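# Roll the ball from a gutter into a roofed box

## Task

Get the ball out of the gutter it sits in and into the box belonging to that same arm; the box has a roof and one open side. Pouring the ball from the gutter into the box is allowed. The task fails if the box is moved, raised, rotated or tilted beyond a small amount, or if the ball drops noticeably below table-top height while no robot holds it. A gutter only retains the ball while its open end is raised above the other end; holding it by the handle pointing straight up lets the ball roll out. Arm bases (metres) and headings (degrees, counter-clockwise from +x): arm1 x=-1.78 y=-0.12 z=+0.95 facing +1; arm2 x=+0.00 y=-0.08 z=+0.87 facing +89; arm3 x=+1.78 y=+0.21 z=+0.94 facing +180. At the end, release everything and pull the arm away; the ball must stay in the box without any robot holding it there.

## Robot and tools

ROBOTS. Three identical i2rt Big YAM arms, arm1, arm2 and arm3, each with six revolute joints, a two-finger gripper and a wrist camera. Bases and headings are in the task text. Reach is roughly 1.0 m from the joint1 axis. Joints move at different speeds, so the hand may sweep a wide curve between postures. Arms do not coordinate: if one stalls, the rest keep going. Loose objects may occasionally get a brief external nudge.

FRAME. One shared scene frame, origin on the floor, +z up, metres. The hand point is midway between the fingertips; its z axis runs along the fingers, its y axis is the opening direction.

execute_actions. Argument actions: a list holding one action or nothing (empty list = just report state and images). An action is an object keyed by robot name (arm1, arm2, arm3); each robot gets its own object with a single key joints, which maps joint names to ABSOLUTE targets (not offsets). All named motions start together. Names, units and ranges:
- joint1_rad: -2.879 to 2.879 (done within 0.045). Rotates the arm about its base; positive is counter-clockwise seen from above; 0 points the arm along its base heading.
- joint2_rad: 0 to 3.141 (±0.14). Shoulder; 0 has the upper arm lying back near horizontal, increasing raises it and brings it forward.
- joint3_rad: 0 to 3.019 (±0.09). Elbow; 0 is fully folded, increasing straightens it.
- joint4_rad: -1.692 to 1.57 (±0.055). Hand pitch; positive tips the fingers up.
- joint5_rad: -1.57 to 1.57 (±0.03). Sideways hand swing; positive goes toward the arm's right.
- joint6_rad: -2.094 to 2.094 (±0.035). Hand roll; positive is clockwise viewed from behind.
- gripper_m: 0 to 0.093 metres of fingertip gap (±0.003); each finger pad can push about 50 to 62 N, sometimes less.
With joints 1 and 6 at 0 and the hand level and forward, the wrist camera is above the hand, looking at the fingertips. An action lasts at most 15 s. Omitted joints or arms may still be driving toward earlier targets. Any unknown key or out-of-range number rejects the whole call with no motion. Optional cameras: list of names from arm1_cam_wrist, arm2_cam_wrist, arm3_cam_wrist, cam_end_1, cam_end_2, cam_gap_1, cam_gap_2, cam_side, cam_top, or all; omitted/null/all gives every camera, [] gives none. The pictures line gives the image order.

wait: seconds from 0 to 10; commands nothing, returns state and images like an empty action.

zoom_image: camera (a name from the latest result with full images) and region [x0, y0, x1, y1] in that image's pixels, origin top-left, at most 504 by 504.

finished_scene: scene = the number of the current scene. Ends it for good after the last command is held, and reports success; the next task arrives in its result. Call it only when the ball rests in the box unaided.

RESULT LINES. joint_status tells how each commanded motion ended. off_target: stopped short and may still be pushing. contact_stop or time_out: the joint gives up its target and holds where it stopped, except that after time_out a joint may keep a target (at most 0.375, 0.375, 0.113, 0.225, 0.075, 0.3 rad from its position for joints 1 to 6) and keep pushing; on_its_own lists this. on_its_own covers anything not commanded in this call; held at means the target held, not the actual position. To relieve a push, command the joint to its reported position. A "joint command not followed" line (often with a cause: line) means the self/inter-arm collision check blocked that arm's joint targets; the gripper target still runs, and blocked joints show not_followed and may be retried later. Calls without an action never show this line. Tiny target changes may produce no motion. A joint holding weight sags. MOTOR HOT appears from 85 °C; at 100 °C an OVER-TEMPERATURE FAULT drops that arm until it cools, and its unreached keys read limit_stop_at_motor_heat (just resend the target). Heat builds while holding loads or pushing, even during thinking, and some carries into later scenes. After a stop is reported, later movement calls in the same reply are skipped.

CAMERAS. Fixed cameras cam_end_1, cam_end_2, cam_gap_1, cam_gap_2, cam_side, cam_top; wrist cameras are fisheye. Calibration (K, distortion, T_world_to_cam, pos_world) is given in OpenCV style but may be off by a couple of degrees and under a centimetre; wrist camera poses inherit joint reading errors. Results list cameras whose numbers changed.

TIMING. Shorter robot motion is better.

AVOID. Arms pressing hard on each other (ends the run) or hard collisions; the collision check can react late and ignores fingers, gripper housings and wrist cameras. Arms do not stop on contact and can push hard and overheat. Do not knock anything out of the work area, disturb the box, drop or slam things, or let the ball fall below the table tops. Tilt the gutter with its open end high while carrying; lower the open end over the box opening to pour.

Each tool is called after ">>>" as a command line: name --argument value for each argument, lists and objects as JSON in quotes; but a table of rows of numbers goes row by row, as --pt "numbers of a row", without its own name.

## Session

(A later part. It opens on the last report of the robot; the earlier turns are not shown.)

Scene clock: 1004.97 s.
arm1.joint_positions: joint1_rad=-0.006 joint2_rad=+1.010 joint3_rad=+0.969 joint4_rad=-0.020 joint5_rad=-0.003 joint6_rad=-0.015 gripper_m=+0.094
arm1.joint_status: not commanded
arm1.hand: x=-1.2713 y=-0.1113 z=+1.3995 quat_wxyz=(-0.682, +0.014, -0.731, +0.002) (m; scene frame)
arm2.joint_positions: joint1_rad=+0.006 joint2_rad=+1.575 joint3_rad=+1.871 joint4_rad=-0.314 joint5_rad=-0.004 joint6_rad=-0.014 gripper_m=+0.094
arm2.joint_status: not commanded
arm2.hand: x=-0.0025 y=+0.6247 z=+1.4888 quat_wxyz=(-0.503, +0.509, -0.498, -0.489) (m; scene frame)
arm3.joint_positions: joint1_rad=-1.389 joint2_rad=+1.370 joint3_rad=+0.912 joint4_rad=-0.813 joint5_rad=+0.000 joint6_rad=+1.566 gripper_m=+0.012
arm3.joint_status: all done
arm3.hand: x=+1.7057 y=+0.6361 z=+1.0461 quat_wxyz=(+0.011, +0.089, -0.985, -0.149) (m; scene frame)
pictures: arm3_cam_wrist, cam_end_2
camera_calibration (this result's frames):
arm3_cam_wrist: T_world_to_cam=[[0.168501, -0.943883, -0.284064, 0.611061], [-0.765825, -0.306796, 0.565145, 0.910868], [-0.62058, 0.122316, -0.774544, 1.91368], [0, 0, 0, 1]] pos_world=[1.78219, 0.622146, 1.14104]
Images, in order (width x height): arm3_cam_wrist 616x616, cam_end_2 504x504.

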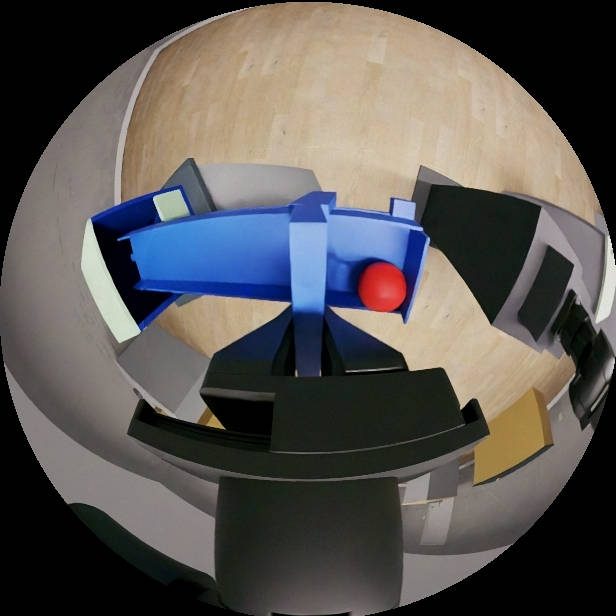

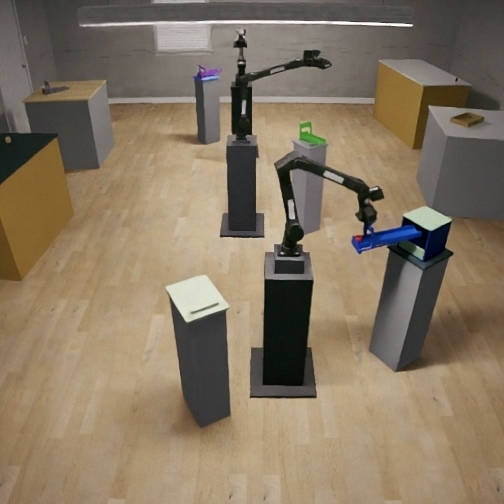

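>>> execute_actions --actions '[{"arm3":{"joints":{"joint3_rad":1.035,"joint4_rad":-0.935}}}]' --cameras '["arm3_cam_wrist","cam_end_2"]'

Scene clock: 1055.90 s.
arm1.joint_positions: joint1_rad=-0.006 joint2_rad=+1.010 joint3_rad=+0.969 joint4_rad=-0.020 joint5_rad=-0.003 joint6_rad=-0.015 gripper_m=+0.094
arm1.joint_status: not commanded
arm1.hand: x=-1.2713 y=-0.1113 z=+1.3995 quat_wxyz=(-0.682, +0.014, -0.731, +0.002) (m; scene frame)
arm2.joint_positions: joint1_rad=+0.006 joint2_rad=+1.575 joint3_rad=+1.871 joint4_rad=-0.314 joint5_rad=-0.004 joint6_rad=-0.014 gripper_m=+0.094
arm2.joint_status: not commanded
arm2.hand: x=-0.0025 y=+0.6247 z=+1.4888 quat_wxyz=(-0.503, +0.509, -0.498, -0.489) (m; scene frame)
arm3.joint_positions: joint1_rad=-1.389 joint2_rad=+1.370 joint3_rad=+0.973 joint4_rad=-0.930 joint5_rad=+0.000 joint6_rad=+1.566 gripper_m=+0.012
arm3.joint_status: all done
arm3.hand: x=+1.7063 y=+0.6325 z=+1.0635 quat_wxyz=(+0.009, +0.089, -0.989, -0.121) (m; scene frame)
pictures: arm3_cam_wrist, cam_end_2
camera_calibration (this result's frames):
arm3_cam_wrist: T_world_to_cam=[[0.170885, -0.958277, -0.229137, 0.55906], [-0.771502, -0.274788, 0.573826, 0.880611], [-0.612849, 0.0787207, -0.786269, 1.95478], [0, 0, 0, 1]] pos_world=[1.78184, 0.623834, 1.15977]
Images, in order (width x height): arm3_cam_wrist 616x616, cam_end_2 504x504.

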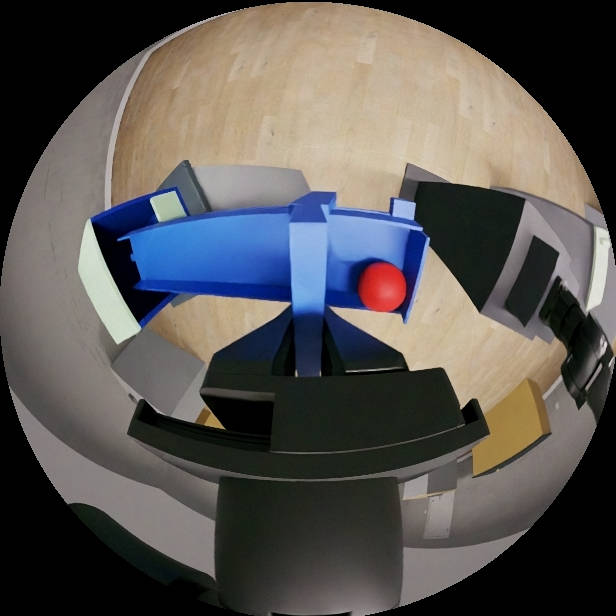

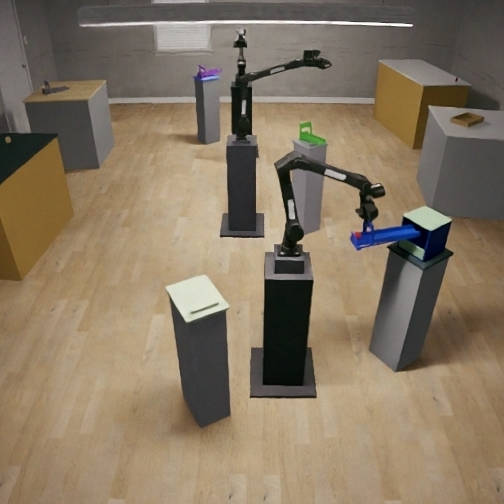

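>>> execute_actions --actions '[{"arm3":{"joints":{"joint2_rad":1.395,"joint3_rad":1.12,"joint4_rad":-1.06}}}]' --cameras '["arm3_cam_wrist","cam_end_2"]'

Scene clock: 1062.20 s.
arm1.joint_positions: joint1_rad=-0.006 joint2_rad=+1.010 joint3_rad=+0.969 joint4_rad=-0.020 joint5_rad=-0.003 joint6_rad=-0.015 gripper_m=+0.094
arm1.joint_status: not commanded
arm1.hand: x=-1.2713 y=-0.1113 z=+1.3995 quat_wxyz=(-0.682, +0.014, -0.731, +0.002) (m; scene frame)
arm2.joint_positions: joint1_rad=+0.006 joint2_rad=+1.575 joint3_rad=+1.871 joint4_rad=-0.314 joint5_rad=-0.004 joint6_rad=-0.014 gripper_m=+0.094
arm2.joint_status: not commanded
arm2.hand: x=-0.0025 y=+0.6247 z=+1.4888 quat_wxyz=(-0.503, +0.509, -0.498, -0.489) (m; scene frame)
arm3.joint_positions: joint1_rad=-1.389 joint2_rad=+1.392 joint3_rad=+1.057 joint4_rad=-1.054 joint5_rad=+0.000 joint6_rad=+1.566 gripper_m=+0.012
arm3.joint_status: all done
arm3.hand: x=+1.7059 y=+0.6346 z=+1.0827 quat_wxyz=(+0.006, +0.089, -0.992, -0.090) (m; scene frame)
pictures: arm3_cam_wrist, cam_end_2
camera_calibration (this result's frames):
arm3_cam_wrist: T_world_to_cam=[[0.172845, -0.970349, -0.168959, 0.50474], [-0.777715, -0.239717, 0.581115, 0.850276], [-0.604387, 0.0309591, -0.796089, 1.99598], [0, 0, 0, 1]] pos_world=[1.78038, 0.631805, 1.18015]
Images, in order (width x height): arm3_cam_wrist 616x616, cam_end_2 504x504.

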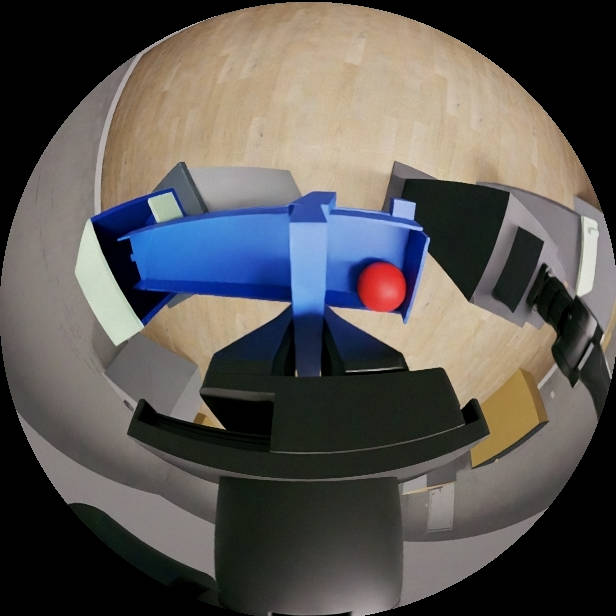

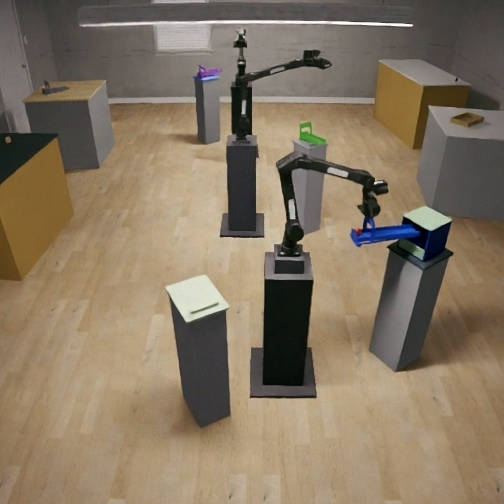

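>>> execute_actions --actions '[{"arm3":{"joints":{"joint2_rad":1.425,"joint3_rad":1.205,"joint4_rad":-1.185}}}]' --cameras '["arm3_cam_wrist","cam_end_2"]'

Scene clock: 1069.70 s.
arm1.joint_positions: joint1_rad=-0.006 joint2_rad=+1.010 joint3_rad=+0.969 joint4_rad=-0.020 joint5_rad=-0.003 joint6_rad=-0.015 gripper_m=+0.094
arm1.joint_status: not commanded
arm1.hand: x=-1.2713 y=-0.1113 z=+1.3995 quat_wxyz=(-0.682, +0.014, -0.731, +0.002) (m; scene frame)
arm2.joint_positions: joint1_rad=+0.006 joint2_rad=+1.575 joint3_rad=+1.871 joint4_rad=-0.314 joint5_rad=-0.004 joint6_rad=-0.014 gripper_m=+0.094
arm2.joint_status: not commanded
arm2.hand: x=-0.0025 y=+0.6247 z=+1.4888 quat_wxyz=(-0.503, +0.509, -0.498, -0.489) (m; scene frame)
arm3.joint_positions: joint1_rad=-1.389 joint2_rad=+1.423 joint3_rad=+1.140 joint4_rad=-1.178 joint5_rad=+0.000 joint6_rad=+1.566 gripper_m=+0.012
arm3.joint_status: all done
arm3.hand: x=+1.7057 y=+0.6352 z=+1.0993 quat_wxyz=(+0.003, +0.089, -0.994, -0.055) (m; scene frame)
pictures: arm3_cam_wrist, cam_end_2
camera_calibration (this result's frames):
arm3_cam_wrist: T_world_to_cam=[[0.174302, -0.979737, -0.0986585, 0.434367], [-0.784967, -0.198741, 0.586795, 0.82075], [-0.594513, -0.0248359, -0.803703, 2.03605], [0, 0, 0, 1]] pos_world=[1.77901, 0.63925, 1.19762]
Images, in order (width x height): arm3_cam_wrist 616x616, cam_end_2 504x504.

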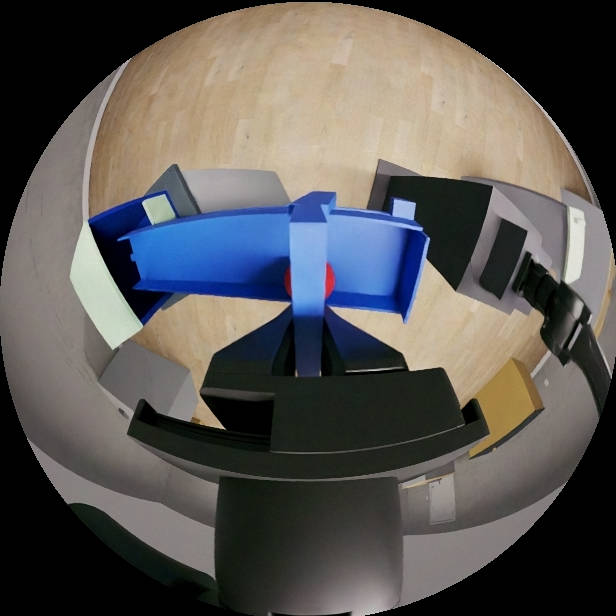

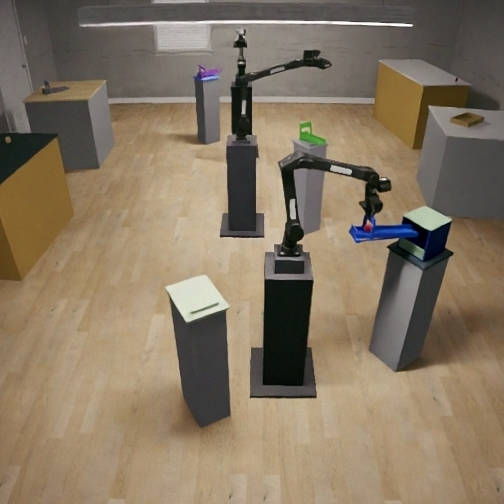

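Ball is rolling. Checking.

>>> execute_actions --actions '[]' --cameras '["arm3_cam_wrist","cam_end_2"]'

Scene clock: 1072.80 s.
arm1.joint_positions: joint1_rad=-0.006 joint2_rad=+1.010 joint3_rad=+0.969 joint4_rad=-0.020 joint5_rad=-0.003 joint6_rad=-0.015 gripper_m=+0.094
arm1.joint_status: not commanded
arm1.hand: x=-1.2713 y=-0.1113 z=+1.3995 quat_wxyz=(-0.682, +0.014, -0.731, +0.002) (m; scene frame)
arm2.joint_positions: joint1_rad=+0.006 joint2_rad=+1.575 joint3_rad=+1.871 joint4_rad=-0.314 joint5_rad=-0.004 joint6_rad=-0.014 gripper_m=+0.094
arm2.joint_status: not commanded
arm2.hand: x=-0.0025 y=+0.6247 z=+1.4888 quat_wxyz=(-0.503, +0.509, -0.498, -0.489) (m; scene frame)
arm3.joint_positions: joint1_rad=-1.389 joint2_rad=+1.423 joint3_rad=+1.140 joint4_rad=-1.181 joint5_rad=+0.000 joint6_rad=+1.566 gripper_m=+0.012
arm3.joint_status: all done
arm3.hand: x=+1.7058 y=+0.6345 z=+1.0992 quat_wxyz=(+0.003, +0.089, -0.995, -0.054) (m; scene frame)
pictures: arm3_cam_wrist, cam_end_2
camera_calibration (this result's frames):
arm3_cam_wrist: T_world_to_cam=[[0.174345, -0.980031, -0.0956211, 0.430391], [-0.78528, -0.19697, 0.586973, 0.819969], [-0.594086, -0.0272465, -0.80394, 2.03711], [0, 0, 0, 1]] pos_world=[1.77909, 0.63881, 1.19757]
Images, in order (width x height): arm3_cam_wrist 616x616, cam_end_2 504x504.

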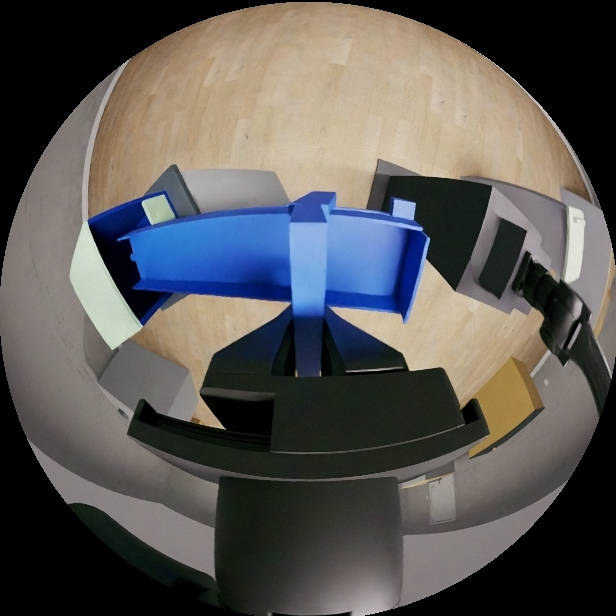

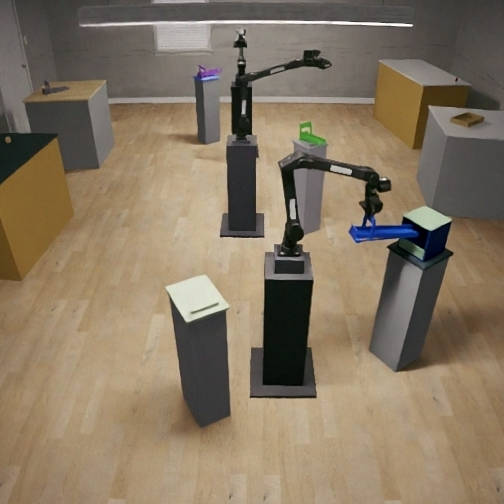

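>>> execute_actions --actions '[{"arm3":{"joints":{"joint2_rad":1.365,"joint3_rad":1.09}}}]' --cameras '["arm3_cam_wrist","cam_end_2"]'

Scene clock: 1092.63 s.
arm1.joint_positions: joint1_rad=-0.006 joint2_rad=+1.010 joint3_rad=+0.969 joint4_rad=-0.020 joint5_rad=-0.003 joint6_rad=-0.015 gripper_m=+0.094
arm1.joint_status: not commanded
arm1.hand: x=-1.2713 y=-0.1113 z=+1.3995 quat_wxyz=(-0.682, +0.014, -0.731, +0.002) (m; scene frame)
arm2.joint_positions: joint1_rad=+0.006 joint2_rad=+1.575 joint3_rad=+1.871 joint4_rad=-0.314 joint5_rad=-0.004 joint6_rad=-0.014 gripper_m=+0.094
arm2.joint_status: not commanded
arm2.hand: x=-0.0025 y=+0.6247 z=+1.4888 quat_wxyz=(-0.503, +0.509, -0.498, -0.489) (m; scene frame)
arm3.joint_positions: joint1_rad=-1.389 joint2_rad=+1.384 joint3_rad=+1.094 joint4_rad=-1.182 joint5_rad=+0.000 joint6_rad=+1.566 gripper_m=+0.012
arm3.joint_status: all done
arm3.hand: x=+1.7090 y=+0.6168 z=+1.0962 quat_wxyz=(+0.003, +0.089, -0.995, -0.049) (m; scene frame)
pictures: arm3_cam_wrist, cam_end_2
camera_calibration (this result's frames):
arm3_cam_wrist: T_world_to_cam=[[0.174455, -0.980791, -0.0872639, 0.403419], [-0.786142, -0.192099, 0.587434, 0.818668], [-0.592913, -0.0338793, -0.804553, 2.03884], [0, 0, 0, 1]] pos_world=[1.78206, 0.622009, 1.19464]
Images, in order (width x height): arm3_cam_wrist 616x616, cam_end_2 504x504.

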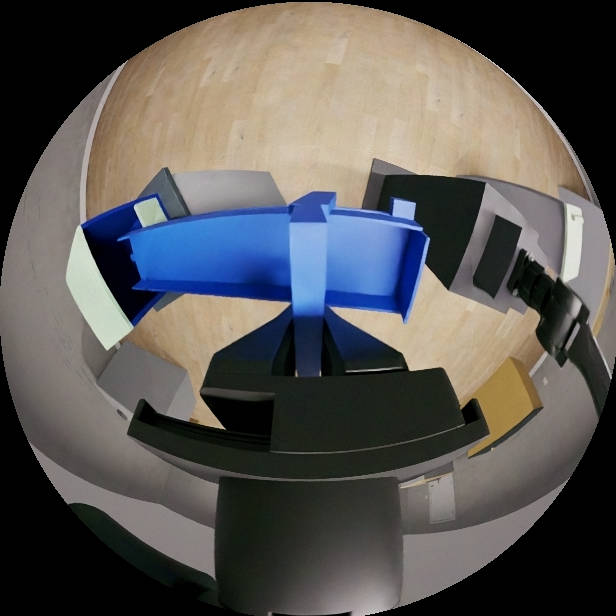

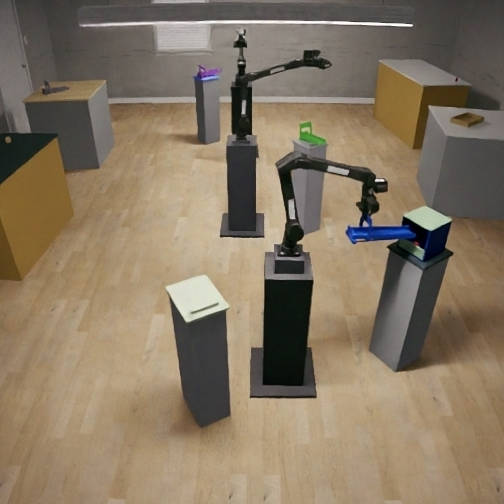

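>>> execute_actions --actions '[{"arm3":{"joints":{"joint2_rad":1.285,"joint3_rad":1.025}}}]' --cameras '["arm3_cam_wrist","cam_end_2"]'

Scene clock: 1102.33 s.
arm1.joint_positions: joint1_rad=-0.006 joint2_rad=+1.010 joint3_rad=+0.969 joint4_rad=-0.020 joint5_rad=-0.003 joint6_rad=-0.015 gripper_m=+0.094
arm1.joint_status: not commanded
arm1.hand: x=-1.2713 y=-0.1113 z=+1.3995 quat_wxyz=(-0.682, +0.014, -0.731, +0.002) (m; scene frame)
arm2.joint_positions: joint1_rad=+0.006 joint2_rad=+1.575 joint3_rad=+1.871 joint4_rad=-0.314 joint5_rad=-0.004 joint6_rad=-0.014 gripper_m=+0.094
arm2.joint_status: not commanded
arm2.hand: x=-0.0025 y=+0.6247 z=+1.4888 quat_wxyz=(-0.503, +0.509, -0.498, -0.489) (m; scene frame)
arm3.joint_positions: joint1_rad=-1.389 joint2_rad=+1.300 joint3_rad=+1.025 joint4_rad=-1.184 joint5_rad=+0.000 joint6_rad=+1.566 gripper_m=+0.012
arm3.joint_status: all done
arm3.hand: x=+1.7137 y=+0.5898 z=+1.1004 quat_wxyz=(+0.003, +0.089, -0.994, -0.056) (m; scene frame)
pictures: arm3_cam_wrist, cam_end_2
camera_calibration (this result's frames):
arm3_cam_wrist: T_world_to_cam=[[0.174285, -0.979625, -0.0997972, 0.389853], [-0.78485, -0.199404, 0.586727, 0.817661], [-0.594673, -0.0239321, -0.803612, 2.04018], [0, 0, 0, 1]] pos_world=[1.78704, 0.593781, 1.19868]
Images, in order (width x height): arm3_cam_wrist 616x616, cam_end_2 504x504.

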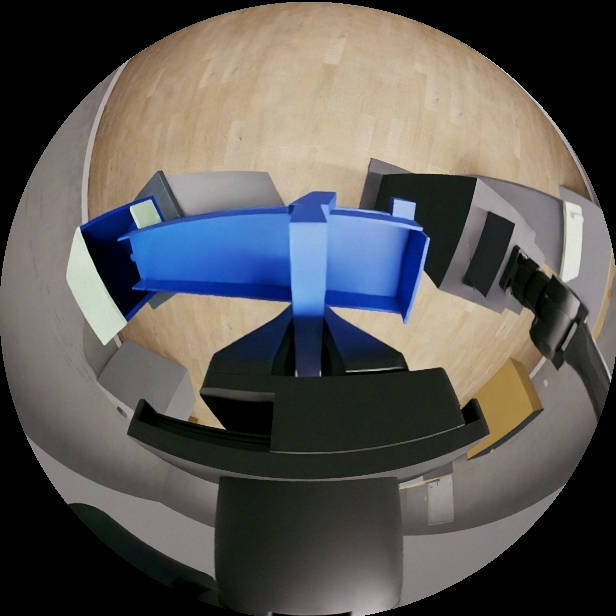

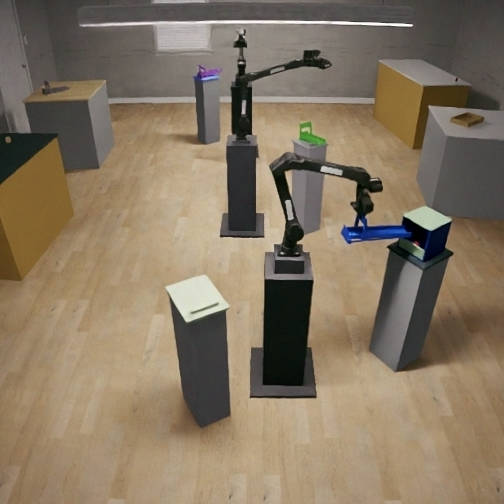

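>>> execute_actions --actions '[{"arm3":{"joints":{"joint2_rad":1.14,"joint3_rad":0.895}}}]' --cameras '["arm3_cam_wrist","cam_end_2"]'

Scene clock: 1111.10 s.
arm1.joint_positions: joint1_rad=-0.006 joint2_rad=+1.010 joint3_rad=+0.969 joint4_rad=-0.020 joint5_rad=-0.003 joint6_rad=-0.015 gripper_m=+0.094
arm1.joint_status: not commanded
arm1.hand: x=-1.2713 y=-0.1113 z=+1.3995 quat_wxyz=(-0.682, +0.014, -0.731, +0.002) (m; scene frame)
arm2.joint_positions: joint1_rad=+0.006 joint2_rad=+1.575 joint3_rad=+1.871 joint4_rad=-0.314 joint5_rad=-0.004 joint6_rad=-0.014 gripper_m=+0.094
arm2.joint_status: not commanded
arm2.hand: x=-0.0025 y=+0.6247 z=+1.4888 quat_wxyz=(-0.503, +0.509, -0.498, -0.489) (m; scene frame)
arm3.joint_positions: joint1_rad=-1.389 joint2_rad=+1.148 joint3_rad=+0.896 joint4_rad=-1.186 joint5_rad=+0.000 joint6_rad=+1.566 gripper_m=+0.012
arm3.joint_status: all done
arm3.hand: x=+1.7225 y=+0.5403 z=+1.0997 quat_wxyz=(+0.004, +0.089, -0.994, -0.066) (m; scene frame)
pictures: arm3_cam_wrist, cam_end_2
camera_calibration (this result's frames):
arm3_cam_wrist: T_world_to_cam=[[0.173934, -0.977292, -0.121029, 0.362448], [-0.78266, -0.21178, 0.585313, 0.819506], [-0.597653, -0.00708152, -0.801723, 2.03763], [0, 0, 0, 1]] pos_world=[1.79615, 0.542202, 1.19781]
Images, in order (width x height): arm3_cam_wrist 616x616, cam_end_2 504x504.

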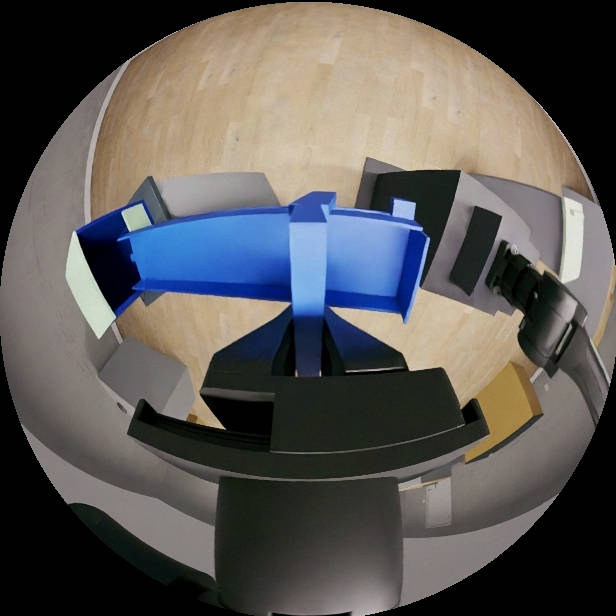

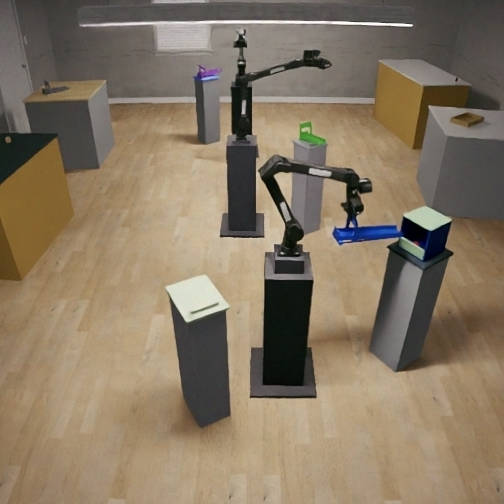

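>>> zoom_image --camera "cam_end_2" --region '[370, 190, 470, 280]'

Region (370, 190, 470, 280) of cam_end_2's 504x504 image, scaled by 5.040, with more detail than that image has; it fills the top 454 rows of this view, and the rest is white.

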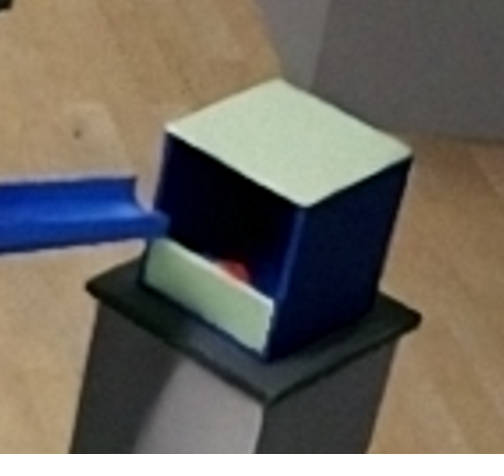

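>>> execute_actions --actions '[{"arm3":{"joints":{"joint2_rad":0.96,"joint3_rad":0.78,"joint4_rad":-1.27}}}]' --cameras '["arm3_cam_wrist","cam_end_2"]'

Scene clock: 1194.73 s.
arm1.joint_positions: joint1_rad=-0.006 joint2_rad=+1.010 joint3_rad=+0.969 joint4_rad=-0.020 joint5_rad=-0.003 joint6_rad=-0.015 gripper_m=+0.094
arm1.joint_status: not commanded
arm1.hand: x=-1.2713 y=-0.1113 z=+1.3995 quat_wxyz=(-0.682, +0.014, -0.731, +0.002) (m; scene frame)
arm2.joint_positions: joint1_rad=+0.006 joint2_rad=+1.575 joint3_rad=+1.871 joint4_rad=-0.314 joint5_rad=-0.004 joint6_rad=-0.014 gripper_m=+0.094
arm2.joint_status: not commanded
arm2.hand: x=-0.0025 y=+0.6247 z=+1.4888 quat_wxyz=(-0.503, +0.509, -0.498, -0.489) (m; scene frame)
arm3.joint_positions: joint1_rad=-1.389 joint2_rad=+0.961 joint3_rad=+0.776 joint4_rad=-1.270 joint5_rad=+0.000 joint6_rad=+1.566 gripper_m=+0.012
arm3.joint_status: all done
arm3.hand: x=+1.7340 y=+0.4751 z=+1.1002 quat_wxyz=(+0.004, +0.089, -0.994, -0.058) (m; scene frame)
pictures: arm3_cam_wrist, cam_end_2
camera_calibration (this result's frames):
arm3_cam_wrist: T_world_to_cam=[[0.174228, -0.979241, -0.103592, 0.277985], [-0.784459, -0.201617, 0.586494, 0.811424], [-0.595205, -0.0209202, -0.803301, 2.04848], [0, 0, 0, 1]] pos_world=[1.80736, 0.478665, 1.19845]
Images, in order (width x height): arm3_cam_wrist 616x616, cam_end_2 504x504.

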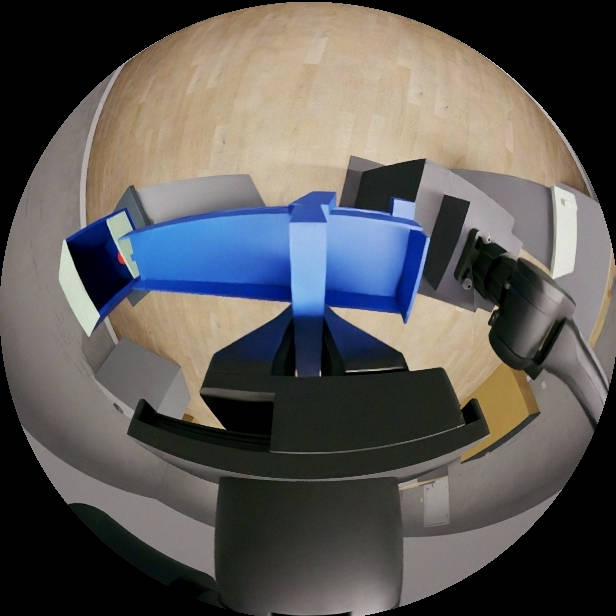

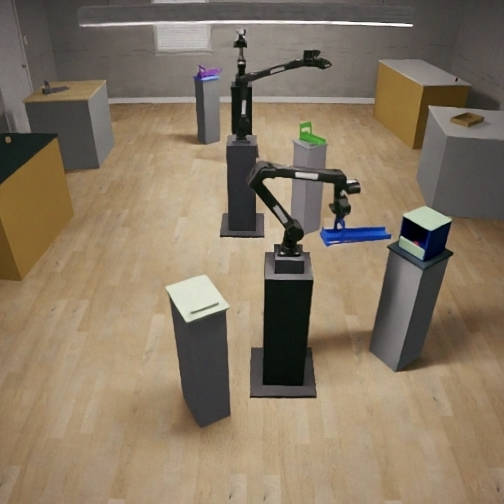

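>>> execute_actions --actions '[{"arm3":{"joints":{"joint1_rad":-0.7,"joint6_rad":0.8}}}]' --cameras '["cam_end_2"]'

Scene clock: 1211.83 s.
arm1.joint_positions: joint1_rad=-0.006 joint2_rad=+1.010 joint3_rad=+0.969 joint4_rad=-0.020 joint5_rad=-0.003 joint6_rad=-0.015 gripper_m=+0.094
arm1.joint_status: not commanded
arm1.hand: x=-1.2713 y=-0.1113 z=+1.3995 quat_wxyz=(-0.682, +0.014, -0.731, +0.002) (m; scene frame)
arm2.joint_positions: joint1_rad=+0.006 joint2_rad=+1.575 joint3_rad=+1.871 joint4_rad=-0.314 joint5_rad=-0.004 joint6_rad=-0.014 gripper_m=+0.094
arm2.joint_status: not commanded
arm2.hand: x=-0.0025 y=+0.6247 z=+1.4888 quat_wxyz=(-0.503, +0.509, -0.498, -0.489) (m; scene frame)
arm3.joint_positions: joint1_rad=-0.709 joint2_rad=+0.961 joint3_rad=+0.776 joint4_rad=-1.270 joint5_rad=+0.000 joint6_rad=+0.807 gripper_m=+0.012
arm3.joint_status: all done
arm3.hand: x=+1.5803 y=+0.3884 z=+1.0997 quat_wxyz=(+0.001, +0.723, -0.689, -0.057) (m; scene frame)
pictures: cam_end_2
Images, in order (width x height): cam_end_2 504x504.

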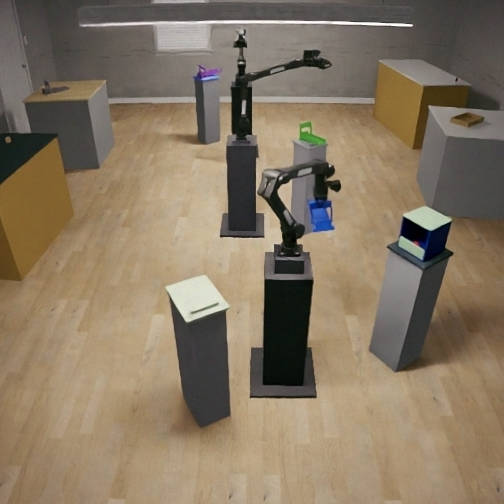

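>>> execute_actions --actions '[{"arm3":{"joints":{"joint1_rad":1.965,"joint2_rad":1.775,"joint3_rad":1.54,"joint4_rad":-1.26,"joint5_rad":-0.16,"joint6_rad":-0.14}}}]' --cameras '["cam_end_2","arm3_cam_wrist","cam_side"]'

Scene clock: 1224.77 s.
arm1.joint_positions: joint1_rad=-0.006 joint2_rad=+1.010 joint3_rad=+0.969 joint4_rad=-0.020 joint5_rad=-0.003 joint6_rad=-0.015 gripper_m=+0.094
arm1.joint_status: not commanded
arm1.hand: x=-1.2713 y=-0.1113 z=+1.3995 quat_wxyz=(-0.682, +0.014, -0.731, +0.002) (m; scene frame)
arm2.joint_positions: joint1_rad=+0.006 joint2_rad=+1.575 joint3_rad=+1.871 joint4_rad=-0.314 joint5_rad=-0.004 joint6_rad=-0.014 gripper_m=+0.094
arm2.joint_status: not commanded
arm2.hand: x=-0.0025 y=+0.6247 z=+1.4888 quat_wxyz=(-0.503, +0.509, -0.498, -0.489) (m; scene frame)
arm3.joint_positions: joint1_rad=+1.972 joint2_rad=+1.801 joint3_rad=+1.492 joint4_rad=-1.251 joint5_rad=-0.159 joint6_rad=-0.135 gripper_m=+0.011
arm3.joint_status: all done
arm3.hand: x=+2.0122 y=-0.2744 z=+1.0590 quat_wxyz=(+0.054, +0.496, +0.865, +0.061) (m; scene frame)
pictures: arm3_cam_wrist, cam_end_2, cam_side
camera_calibration (this result's frames):
arm3_cam_wrist: T_world_to_cam=[[-0.854117, -0.49885, -0.147082, 1.73842], [-0.487733, 0.67011, 0.559526, 0.573378], [-0.180558, 0.549637, -0.815658, 1.5006], [0, 0, 0, 1]] pos_world=[2.03542, -0.341796, 1.15884]
Images, in order (width x height): arm3_cam_wrist 616x616, cam_end_2 504x504, cam_side 504x504.

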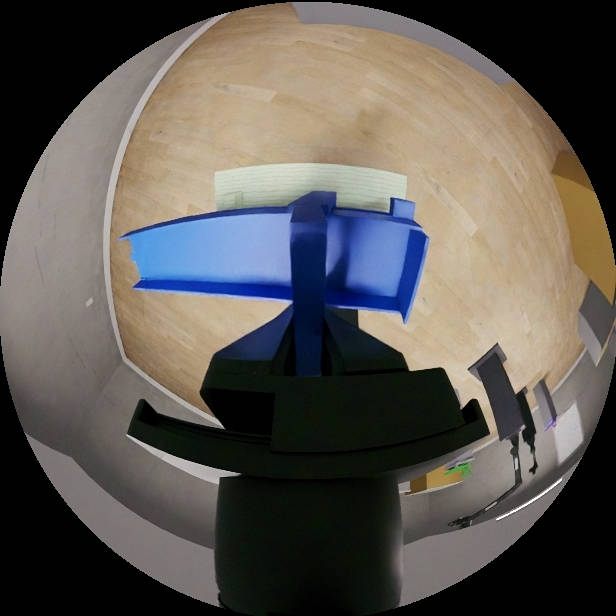

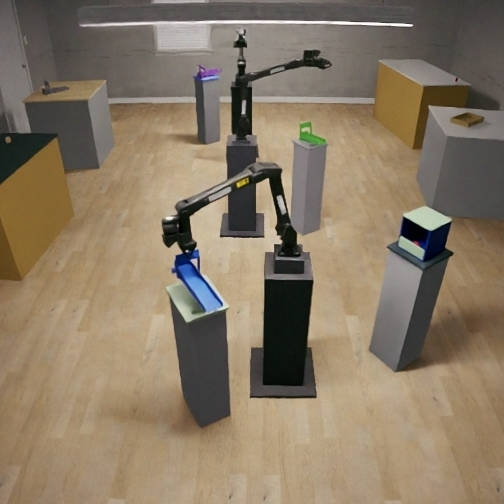

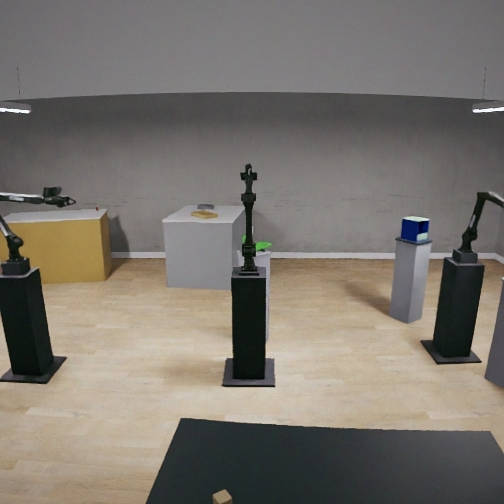

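>>> execute_actions --actions '[{"arm3":{"joints":{"joint1_rad":1.95,"joint2_rad":1.85,"joint3_rad":1.39,"joint4_rad":-1.085,"joint5_rad":-0.15}}}]' --cameras '["cam_end_2","arm3_cam_wrist"]'

Scene clock: 1241.43 s.
arm1.joint_positions: joint1_rad=-0.006 joint2_rad=+1.010 joint3_rad=+0.969 joint4_rad=-0.020 joint5_rad=-0.003 joint6_rad=-0.015 gripper_m=+0.094
arm1.joint_status: not commanded
arm1.hand: x=-1.2713 y=-0.1113 z=+1.3995 quat_wxyz=(-0.682, +0.014, -0.731, +0.002) (m; scene frame)
arm2.joint_positions: joint1_rad=+0.006 joint2_rad=+1.575 joint3_rad=+1.871 joint4_rad=-0.314 joint5_rad=-0.004 joint6_rad=-0.014 gripper_m=+0.094
arm2.joint_status: not commanded
arm2.hand: x=-0.0025 y=+0.6247 z=+1.4888 quat_wxyz=(-0.503, +0.509, -0.498, -0.489) (m; scene frame)
arm3.joint_positions: joint1_rad=+1.963 joint2_rad=+1.854 joint3_rad=+1.389 joint4_rad=-1.095 joint5_rad=-0.150 joint6_rad=-0.135 gripper_m=+0.011
arm3.joint_status: all done
arm3.hand: x=+2.0049 y=-0.2734 z=+0.9954 quat_wxyz=(+0.051, +0.500, +0.863, +0.057) (m; scene frame)
pictures: arm3_cam_wrist, cam_end_2
camera_calibration (this result's frames):
arm3_cam_wrist: T_world_to_cam=[[-0.859731, -0.491855, -0.137624, 1.72708], [-0.476978, 0.676839, 0.560697, 0.58386], [-0.182632, 0.547693, -0.816504, 1.45134], [0, 0, 0, 1]] pos_world=[2.02837, -0.340597, 1.09535]
Images, in order (width x height): arm3_cam_wrist 616x616, cam_end_2 504x504.

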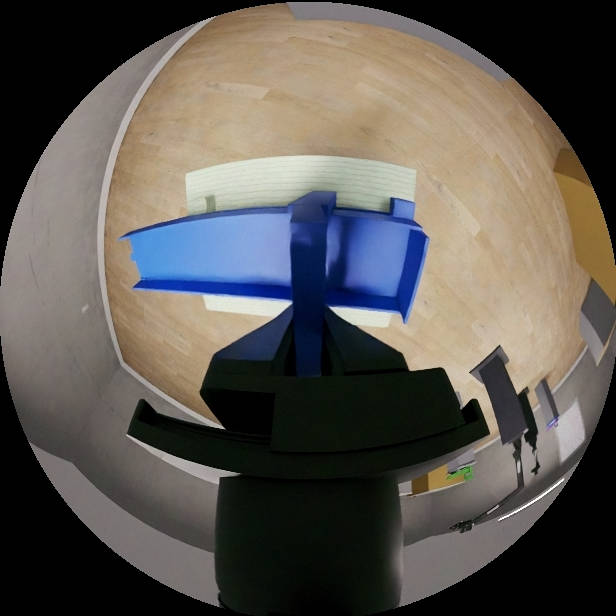

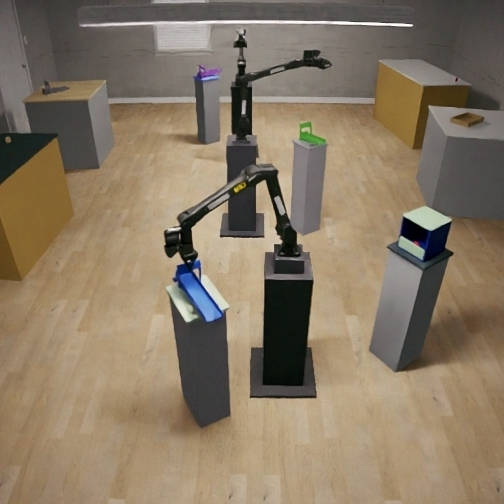

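>>> execute_actions --actions '[{"arm3":{"joints":{"joint2_rad":1.885,"joint3_rad":1.365,"joint4_rad":-1.06}}}]' --cameras '["cam_end_2","arm3_cam_wrist"]'

Scene clock: 1247.50 s.
arm1.joint_positions: joint1_rad=-0.006 joint2_rad=+1.010 joint3_rad=+0.969 joint4_rad=-0.020 joint5_rad=-0.003 joint6_rad=-0.015 gripper_m=+0.094
arm1.joint_status: not commanded
arm1.hand: x=-1.2713 y=-0.1113 z=+1.3995 quat_wxyz=(-0.682, +0.014, -0.731, +0.002) (m; scene frame)
arm2.joint_positions: joint1_rad=+0.006 joint2_rad=+1.575 joint3_rad=+1.871 joint4_rad=-0.314 joint5_rad=-0.004 joint6_rad=-0.014 gripper_m=+0.094
arm2.joint_status: not commanded
arm2.hand: x=-0.0025 y=+0.6247 z=+1.4888 quat_wxyz=(-0.503, +0.509, -0.498, -0.489) (m; scene frame)
arm3.joint_positions: joint1_rad=+1.963 joint2_rad=+1.872 joint3_rad=+1.370 joint4_rad=-1.071 joint5_rad=-0.150 joint6_rad=-0.135 gripper_m=+0.011
arm3.joint_status: all done
arm3.hand: x=+2.0037 y=-0.2704 z=+0.9800 quat_wxyz=(+0.046, +0.500, +0.863, +0.060) (m; scene frame)
pictures: arm3_cam_wrist, cam_end_2
camera_calibration (this result's frames):
arm3_cam_wrist: T_world_to_cam=[[-0.86035, -0.490318, -0.139235, 1.72867], [-0.474406, 0.670425, 0.5705, 0.573387], [-0.18638, 0.556883, -0.80941, 1.43994], [0, 0, 0, 1]] pos_world=[2.02765, -0.338697, 1.07908]
Images, in order (width x height): arm3_cam_wrist 616x616, cam_end_2 504x504.

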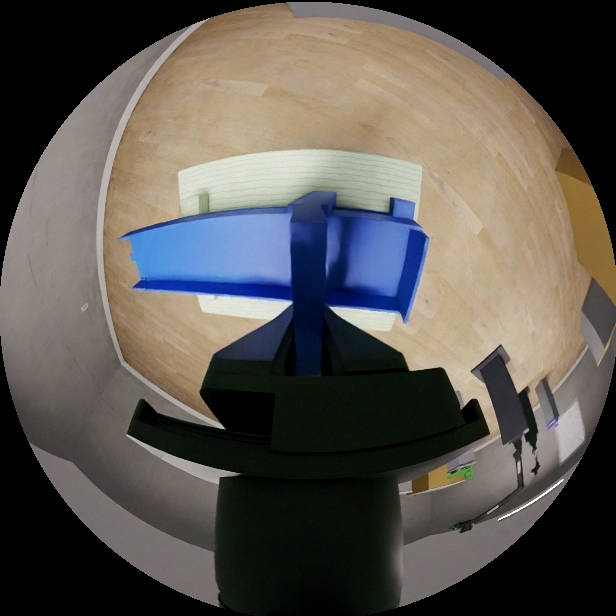

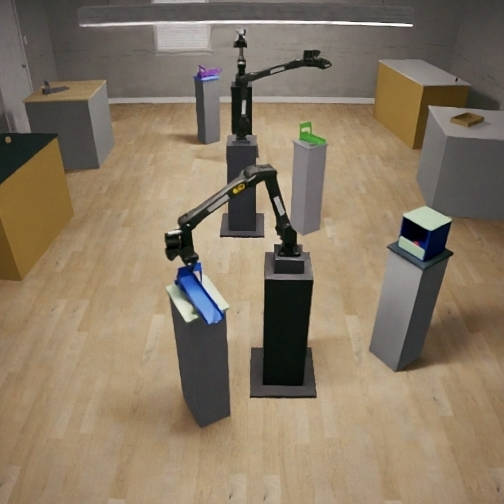

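>>> execute_actions --actions '[{"arm3":{"joints":{"joint2_rad":1.91}}}]' --cameras '["cam_end_2","arm3_cam_wrist"]'

Scene clock: 1260.13 s.
arm1.joint_positions: joint1_rad=-0.006 joint2_rad=+1.010 joint3_rad=+0.969 joint4_rad=-0.020 joint5_rad=-0.003 joint6_rad=-0.015 gripper_m=+0.094
arm1.joint_status: not commanded
arm1.hand: x=-1.2713 y=-0.1113 z=+1.3995 quat_wxyz=(-0.682, +0.014, -0.731, +0.002) (m; scene frame)
arm2.joint_positions: joint1_rad=+0.006 joint2_rad=+1.575 joint3_rad=+1.871 joint4_rad=-0.314 joint5_rad=-0.004 joint6_rad=-0.014 gripper_m=+0.094
arm2.joint_status: not commanded
arm2.hand: x=-0.0025 y=+0.6247 z=+1.4888 quat_wxyz=(-0.503, +0.509, -0.498, -0.489) (m; scene frame)
arm3.joint_positions: joint1_rad=+1.961 joint2_rad=+1.876 joint3_rad=+1.370 joint4_rad=-1.071 joint5_rad=-0.151 joint6_rad=-0.135 gripper_m=+0.011
arm3.joint_status: all done
arm3.hand: x=+2.0031 y=-0.2702 z=+0.9777 quat_wxyz=(+0.045, +0.501, +0.862, +0.062) (m; scene frame)
pictures: arm3_cam_wrist, cam_end_2
camera_calibration (this result's frames):
arm3_cam_wrist: T_world_to_cam=[[-0.861135, -0.488335, -0.141333, 1.73201], [-0.473216, 0.668386, 0.57387, 0.568083], [-0.185776, 0.56106, -0.806659, 1.43512], [0, 0, 0, 1]] pos_world=[2.02693, -0.339083, 1.07644]
Images, in order (width x height): arm3_cam_wrist 616x616, cam_end_2 504x504.

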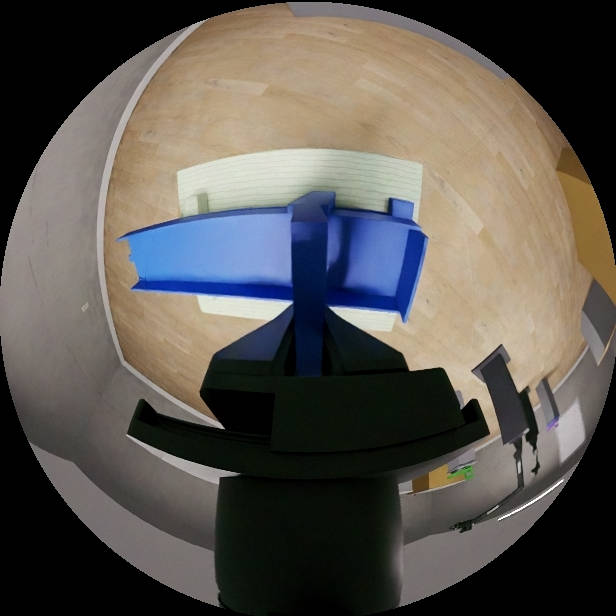

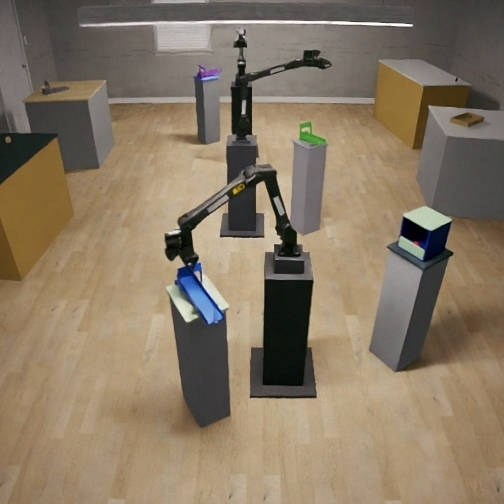

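>>> execute_actions --actions '[{"arm3":{"joints":{"joint2_rad":1.872,"gripper_m":0.05}}}]' --cameras '["cam_end_2","arm3_cam_wrist"]'

Scene clock: 1267.13 s.
arm1.joint_positions: joint1_rad=-0.006 joint2_rad=+1.010 joint3_rad=+0.969 joint4_rad=-0.020 joint5_rad=-0.003 joint6_rad=-0.015 gripper_m=+0.094
arm1.joint_status: not commanded
arm1.hand: x=-1.2713 y=-0.1113 z=+1.3995 quat_wxyz=(-0.682, +0.014, -0.731, +0.002) (m; scene frame)
arm2.joint_positions: joint1_rad=+0.006 joint2_rad=+1.575 joint3_rad=+1.871 joint4_rad=-0.314 joint5_rad=-0.004 joint6_rad=-0.014 gripper_m=+0.094
arm2.joint_status: not commanded
arm2.hand: x=-0.0025 y=+0.6247 z=+1.4888 quat_wxyz=(-0.503, +0.509, -0.498, -0.489) (m; scene frame)
arm3.joint_positions: joint1_rad=+1.961 joint2_rad=+1.876 joint3_rad=+1.370 joint4_rad=-1.070 joint5_rad=-0.150 joint6_rad=-0.135 gripper_m=+0.050
arm3.joint_status: all done
arm3.hand: x=+2.0029 y=-0.2705 z=+0.9777 quat_wxyz=(+0.045, +0.501, +0.862, +0.062) (m; scene frame)
pictures: arm3_cam_wrist, cam_end_2
camera_calibration (this result's frames):
arm3_cam_wrist: T_world_to_cam=[[-0.861243, -0.488498, -0.14011, 1.73077], [-0.472774, 0.669036, 0.573477, 0.567886], [-0.186404, 0.560143, -0.807151, 1.4367], [0, 0, 0, 1]] pos_world=[2.0269, -0.339216, 1.07646]
Images, in order (width x height): arm3_cam_wrist 616x616, cam_end_2 504x504.

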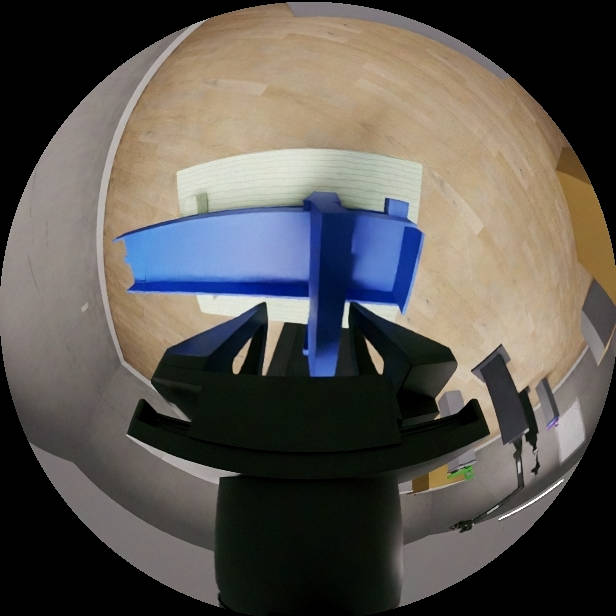

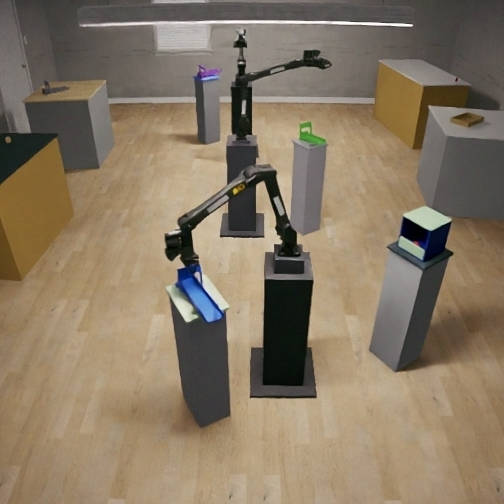

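>>> execute_actions --actions '[{"arm3":{"joints":{"joint2_rad":1.55,"joint3_rad":1.45,"gripper_m":0.085}}}]' --cameras '["cam_end_2","arm3_cam_wrist","cam_side"]'

Scene clock: 1277.70 s.
arm1.joint_positions: joint1_rad=-0.006 joint2_rad=+1.010 joint3_rad=+0.969 joint4_rad=-0.020 joint5_rad=-0.003 joint6_rad=-0.015 gripper_m=+0.094
arm1.joint_status: not commanded
arm1.hand: x=-1.2713 y=-0.1113 z=+1.3995 quat_wxyz=(-0.682, +0.014, -0.731, +0.002) (m; scene frame)
arm2.joint_positions: joint1_rad=+0.006 joint2_rad=+1.575 joint3_rad=+1.871 joint4_rad=-0.314 joint5_rad=-0.004 joint6_rad=-0.014 gripper_m=+0.094
arm2.joint_status: not commanded
arm2.hand: x=-0.0025 y=+0.6247 z=+1.4888 quat_wxyz=(-0.503, +0.509, -0.498, -0.489) (m; scene frame)
arm3.joint_positions: joint1_rad=+1.961 joint2_rad=+1.532 joint3_rad=+1.426 joint4_rad=-1.069 joint5_rad=-0.150 joint6_rad=-0.135 gripper_m=+0.085
arm3.joint_status: all done
arm3.hand: x=+2.0082 y=-0.2850 z=+1.1813 quat_wxyz=(+0.201, +0.478, +0.853, -0.061) (m; scene frame)
pictures: arm3_cam_wrist, cam_end_2, cam_side
camera_calibration (this result's frames):
arm3_cam_wrist: T_world_to_cam=[[-0.845199, -0.528693, -0.0782496, 1.63998], [-0.532056, 0.818492, 0.216766, 1.04636], [-0.0505561, 0.224844, -0.973082, 1.43781], [0, 0, 0, 1]] pos_world=[2.01552, -0.31267, 1.30062]
Images, in order (width x height): arm3_cam_wrist 616x616, cam_end_2 504x504, cam_side 504x504.

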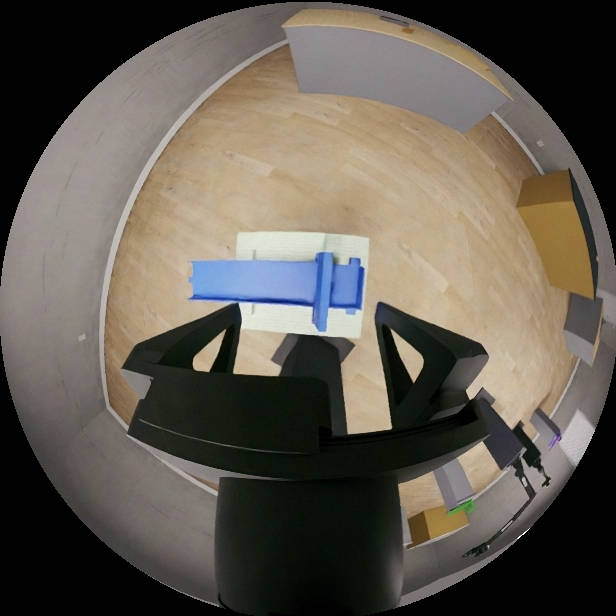

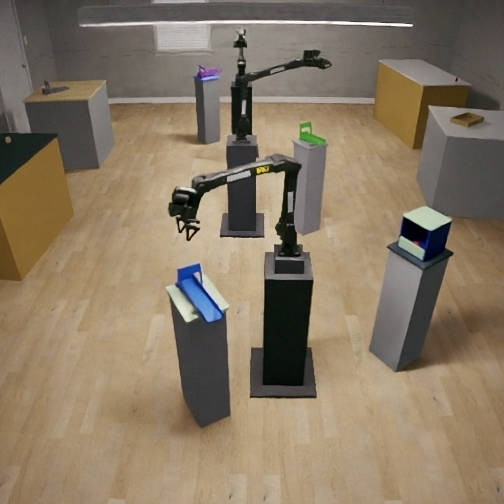

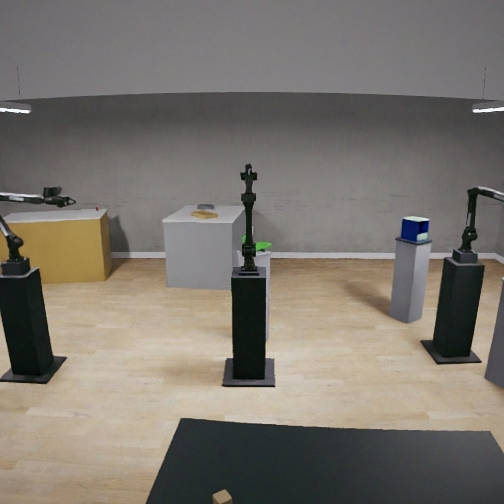

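>>> finished_scene --scene 1

The scene is finished: the task was done.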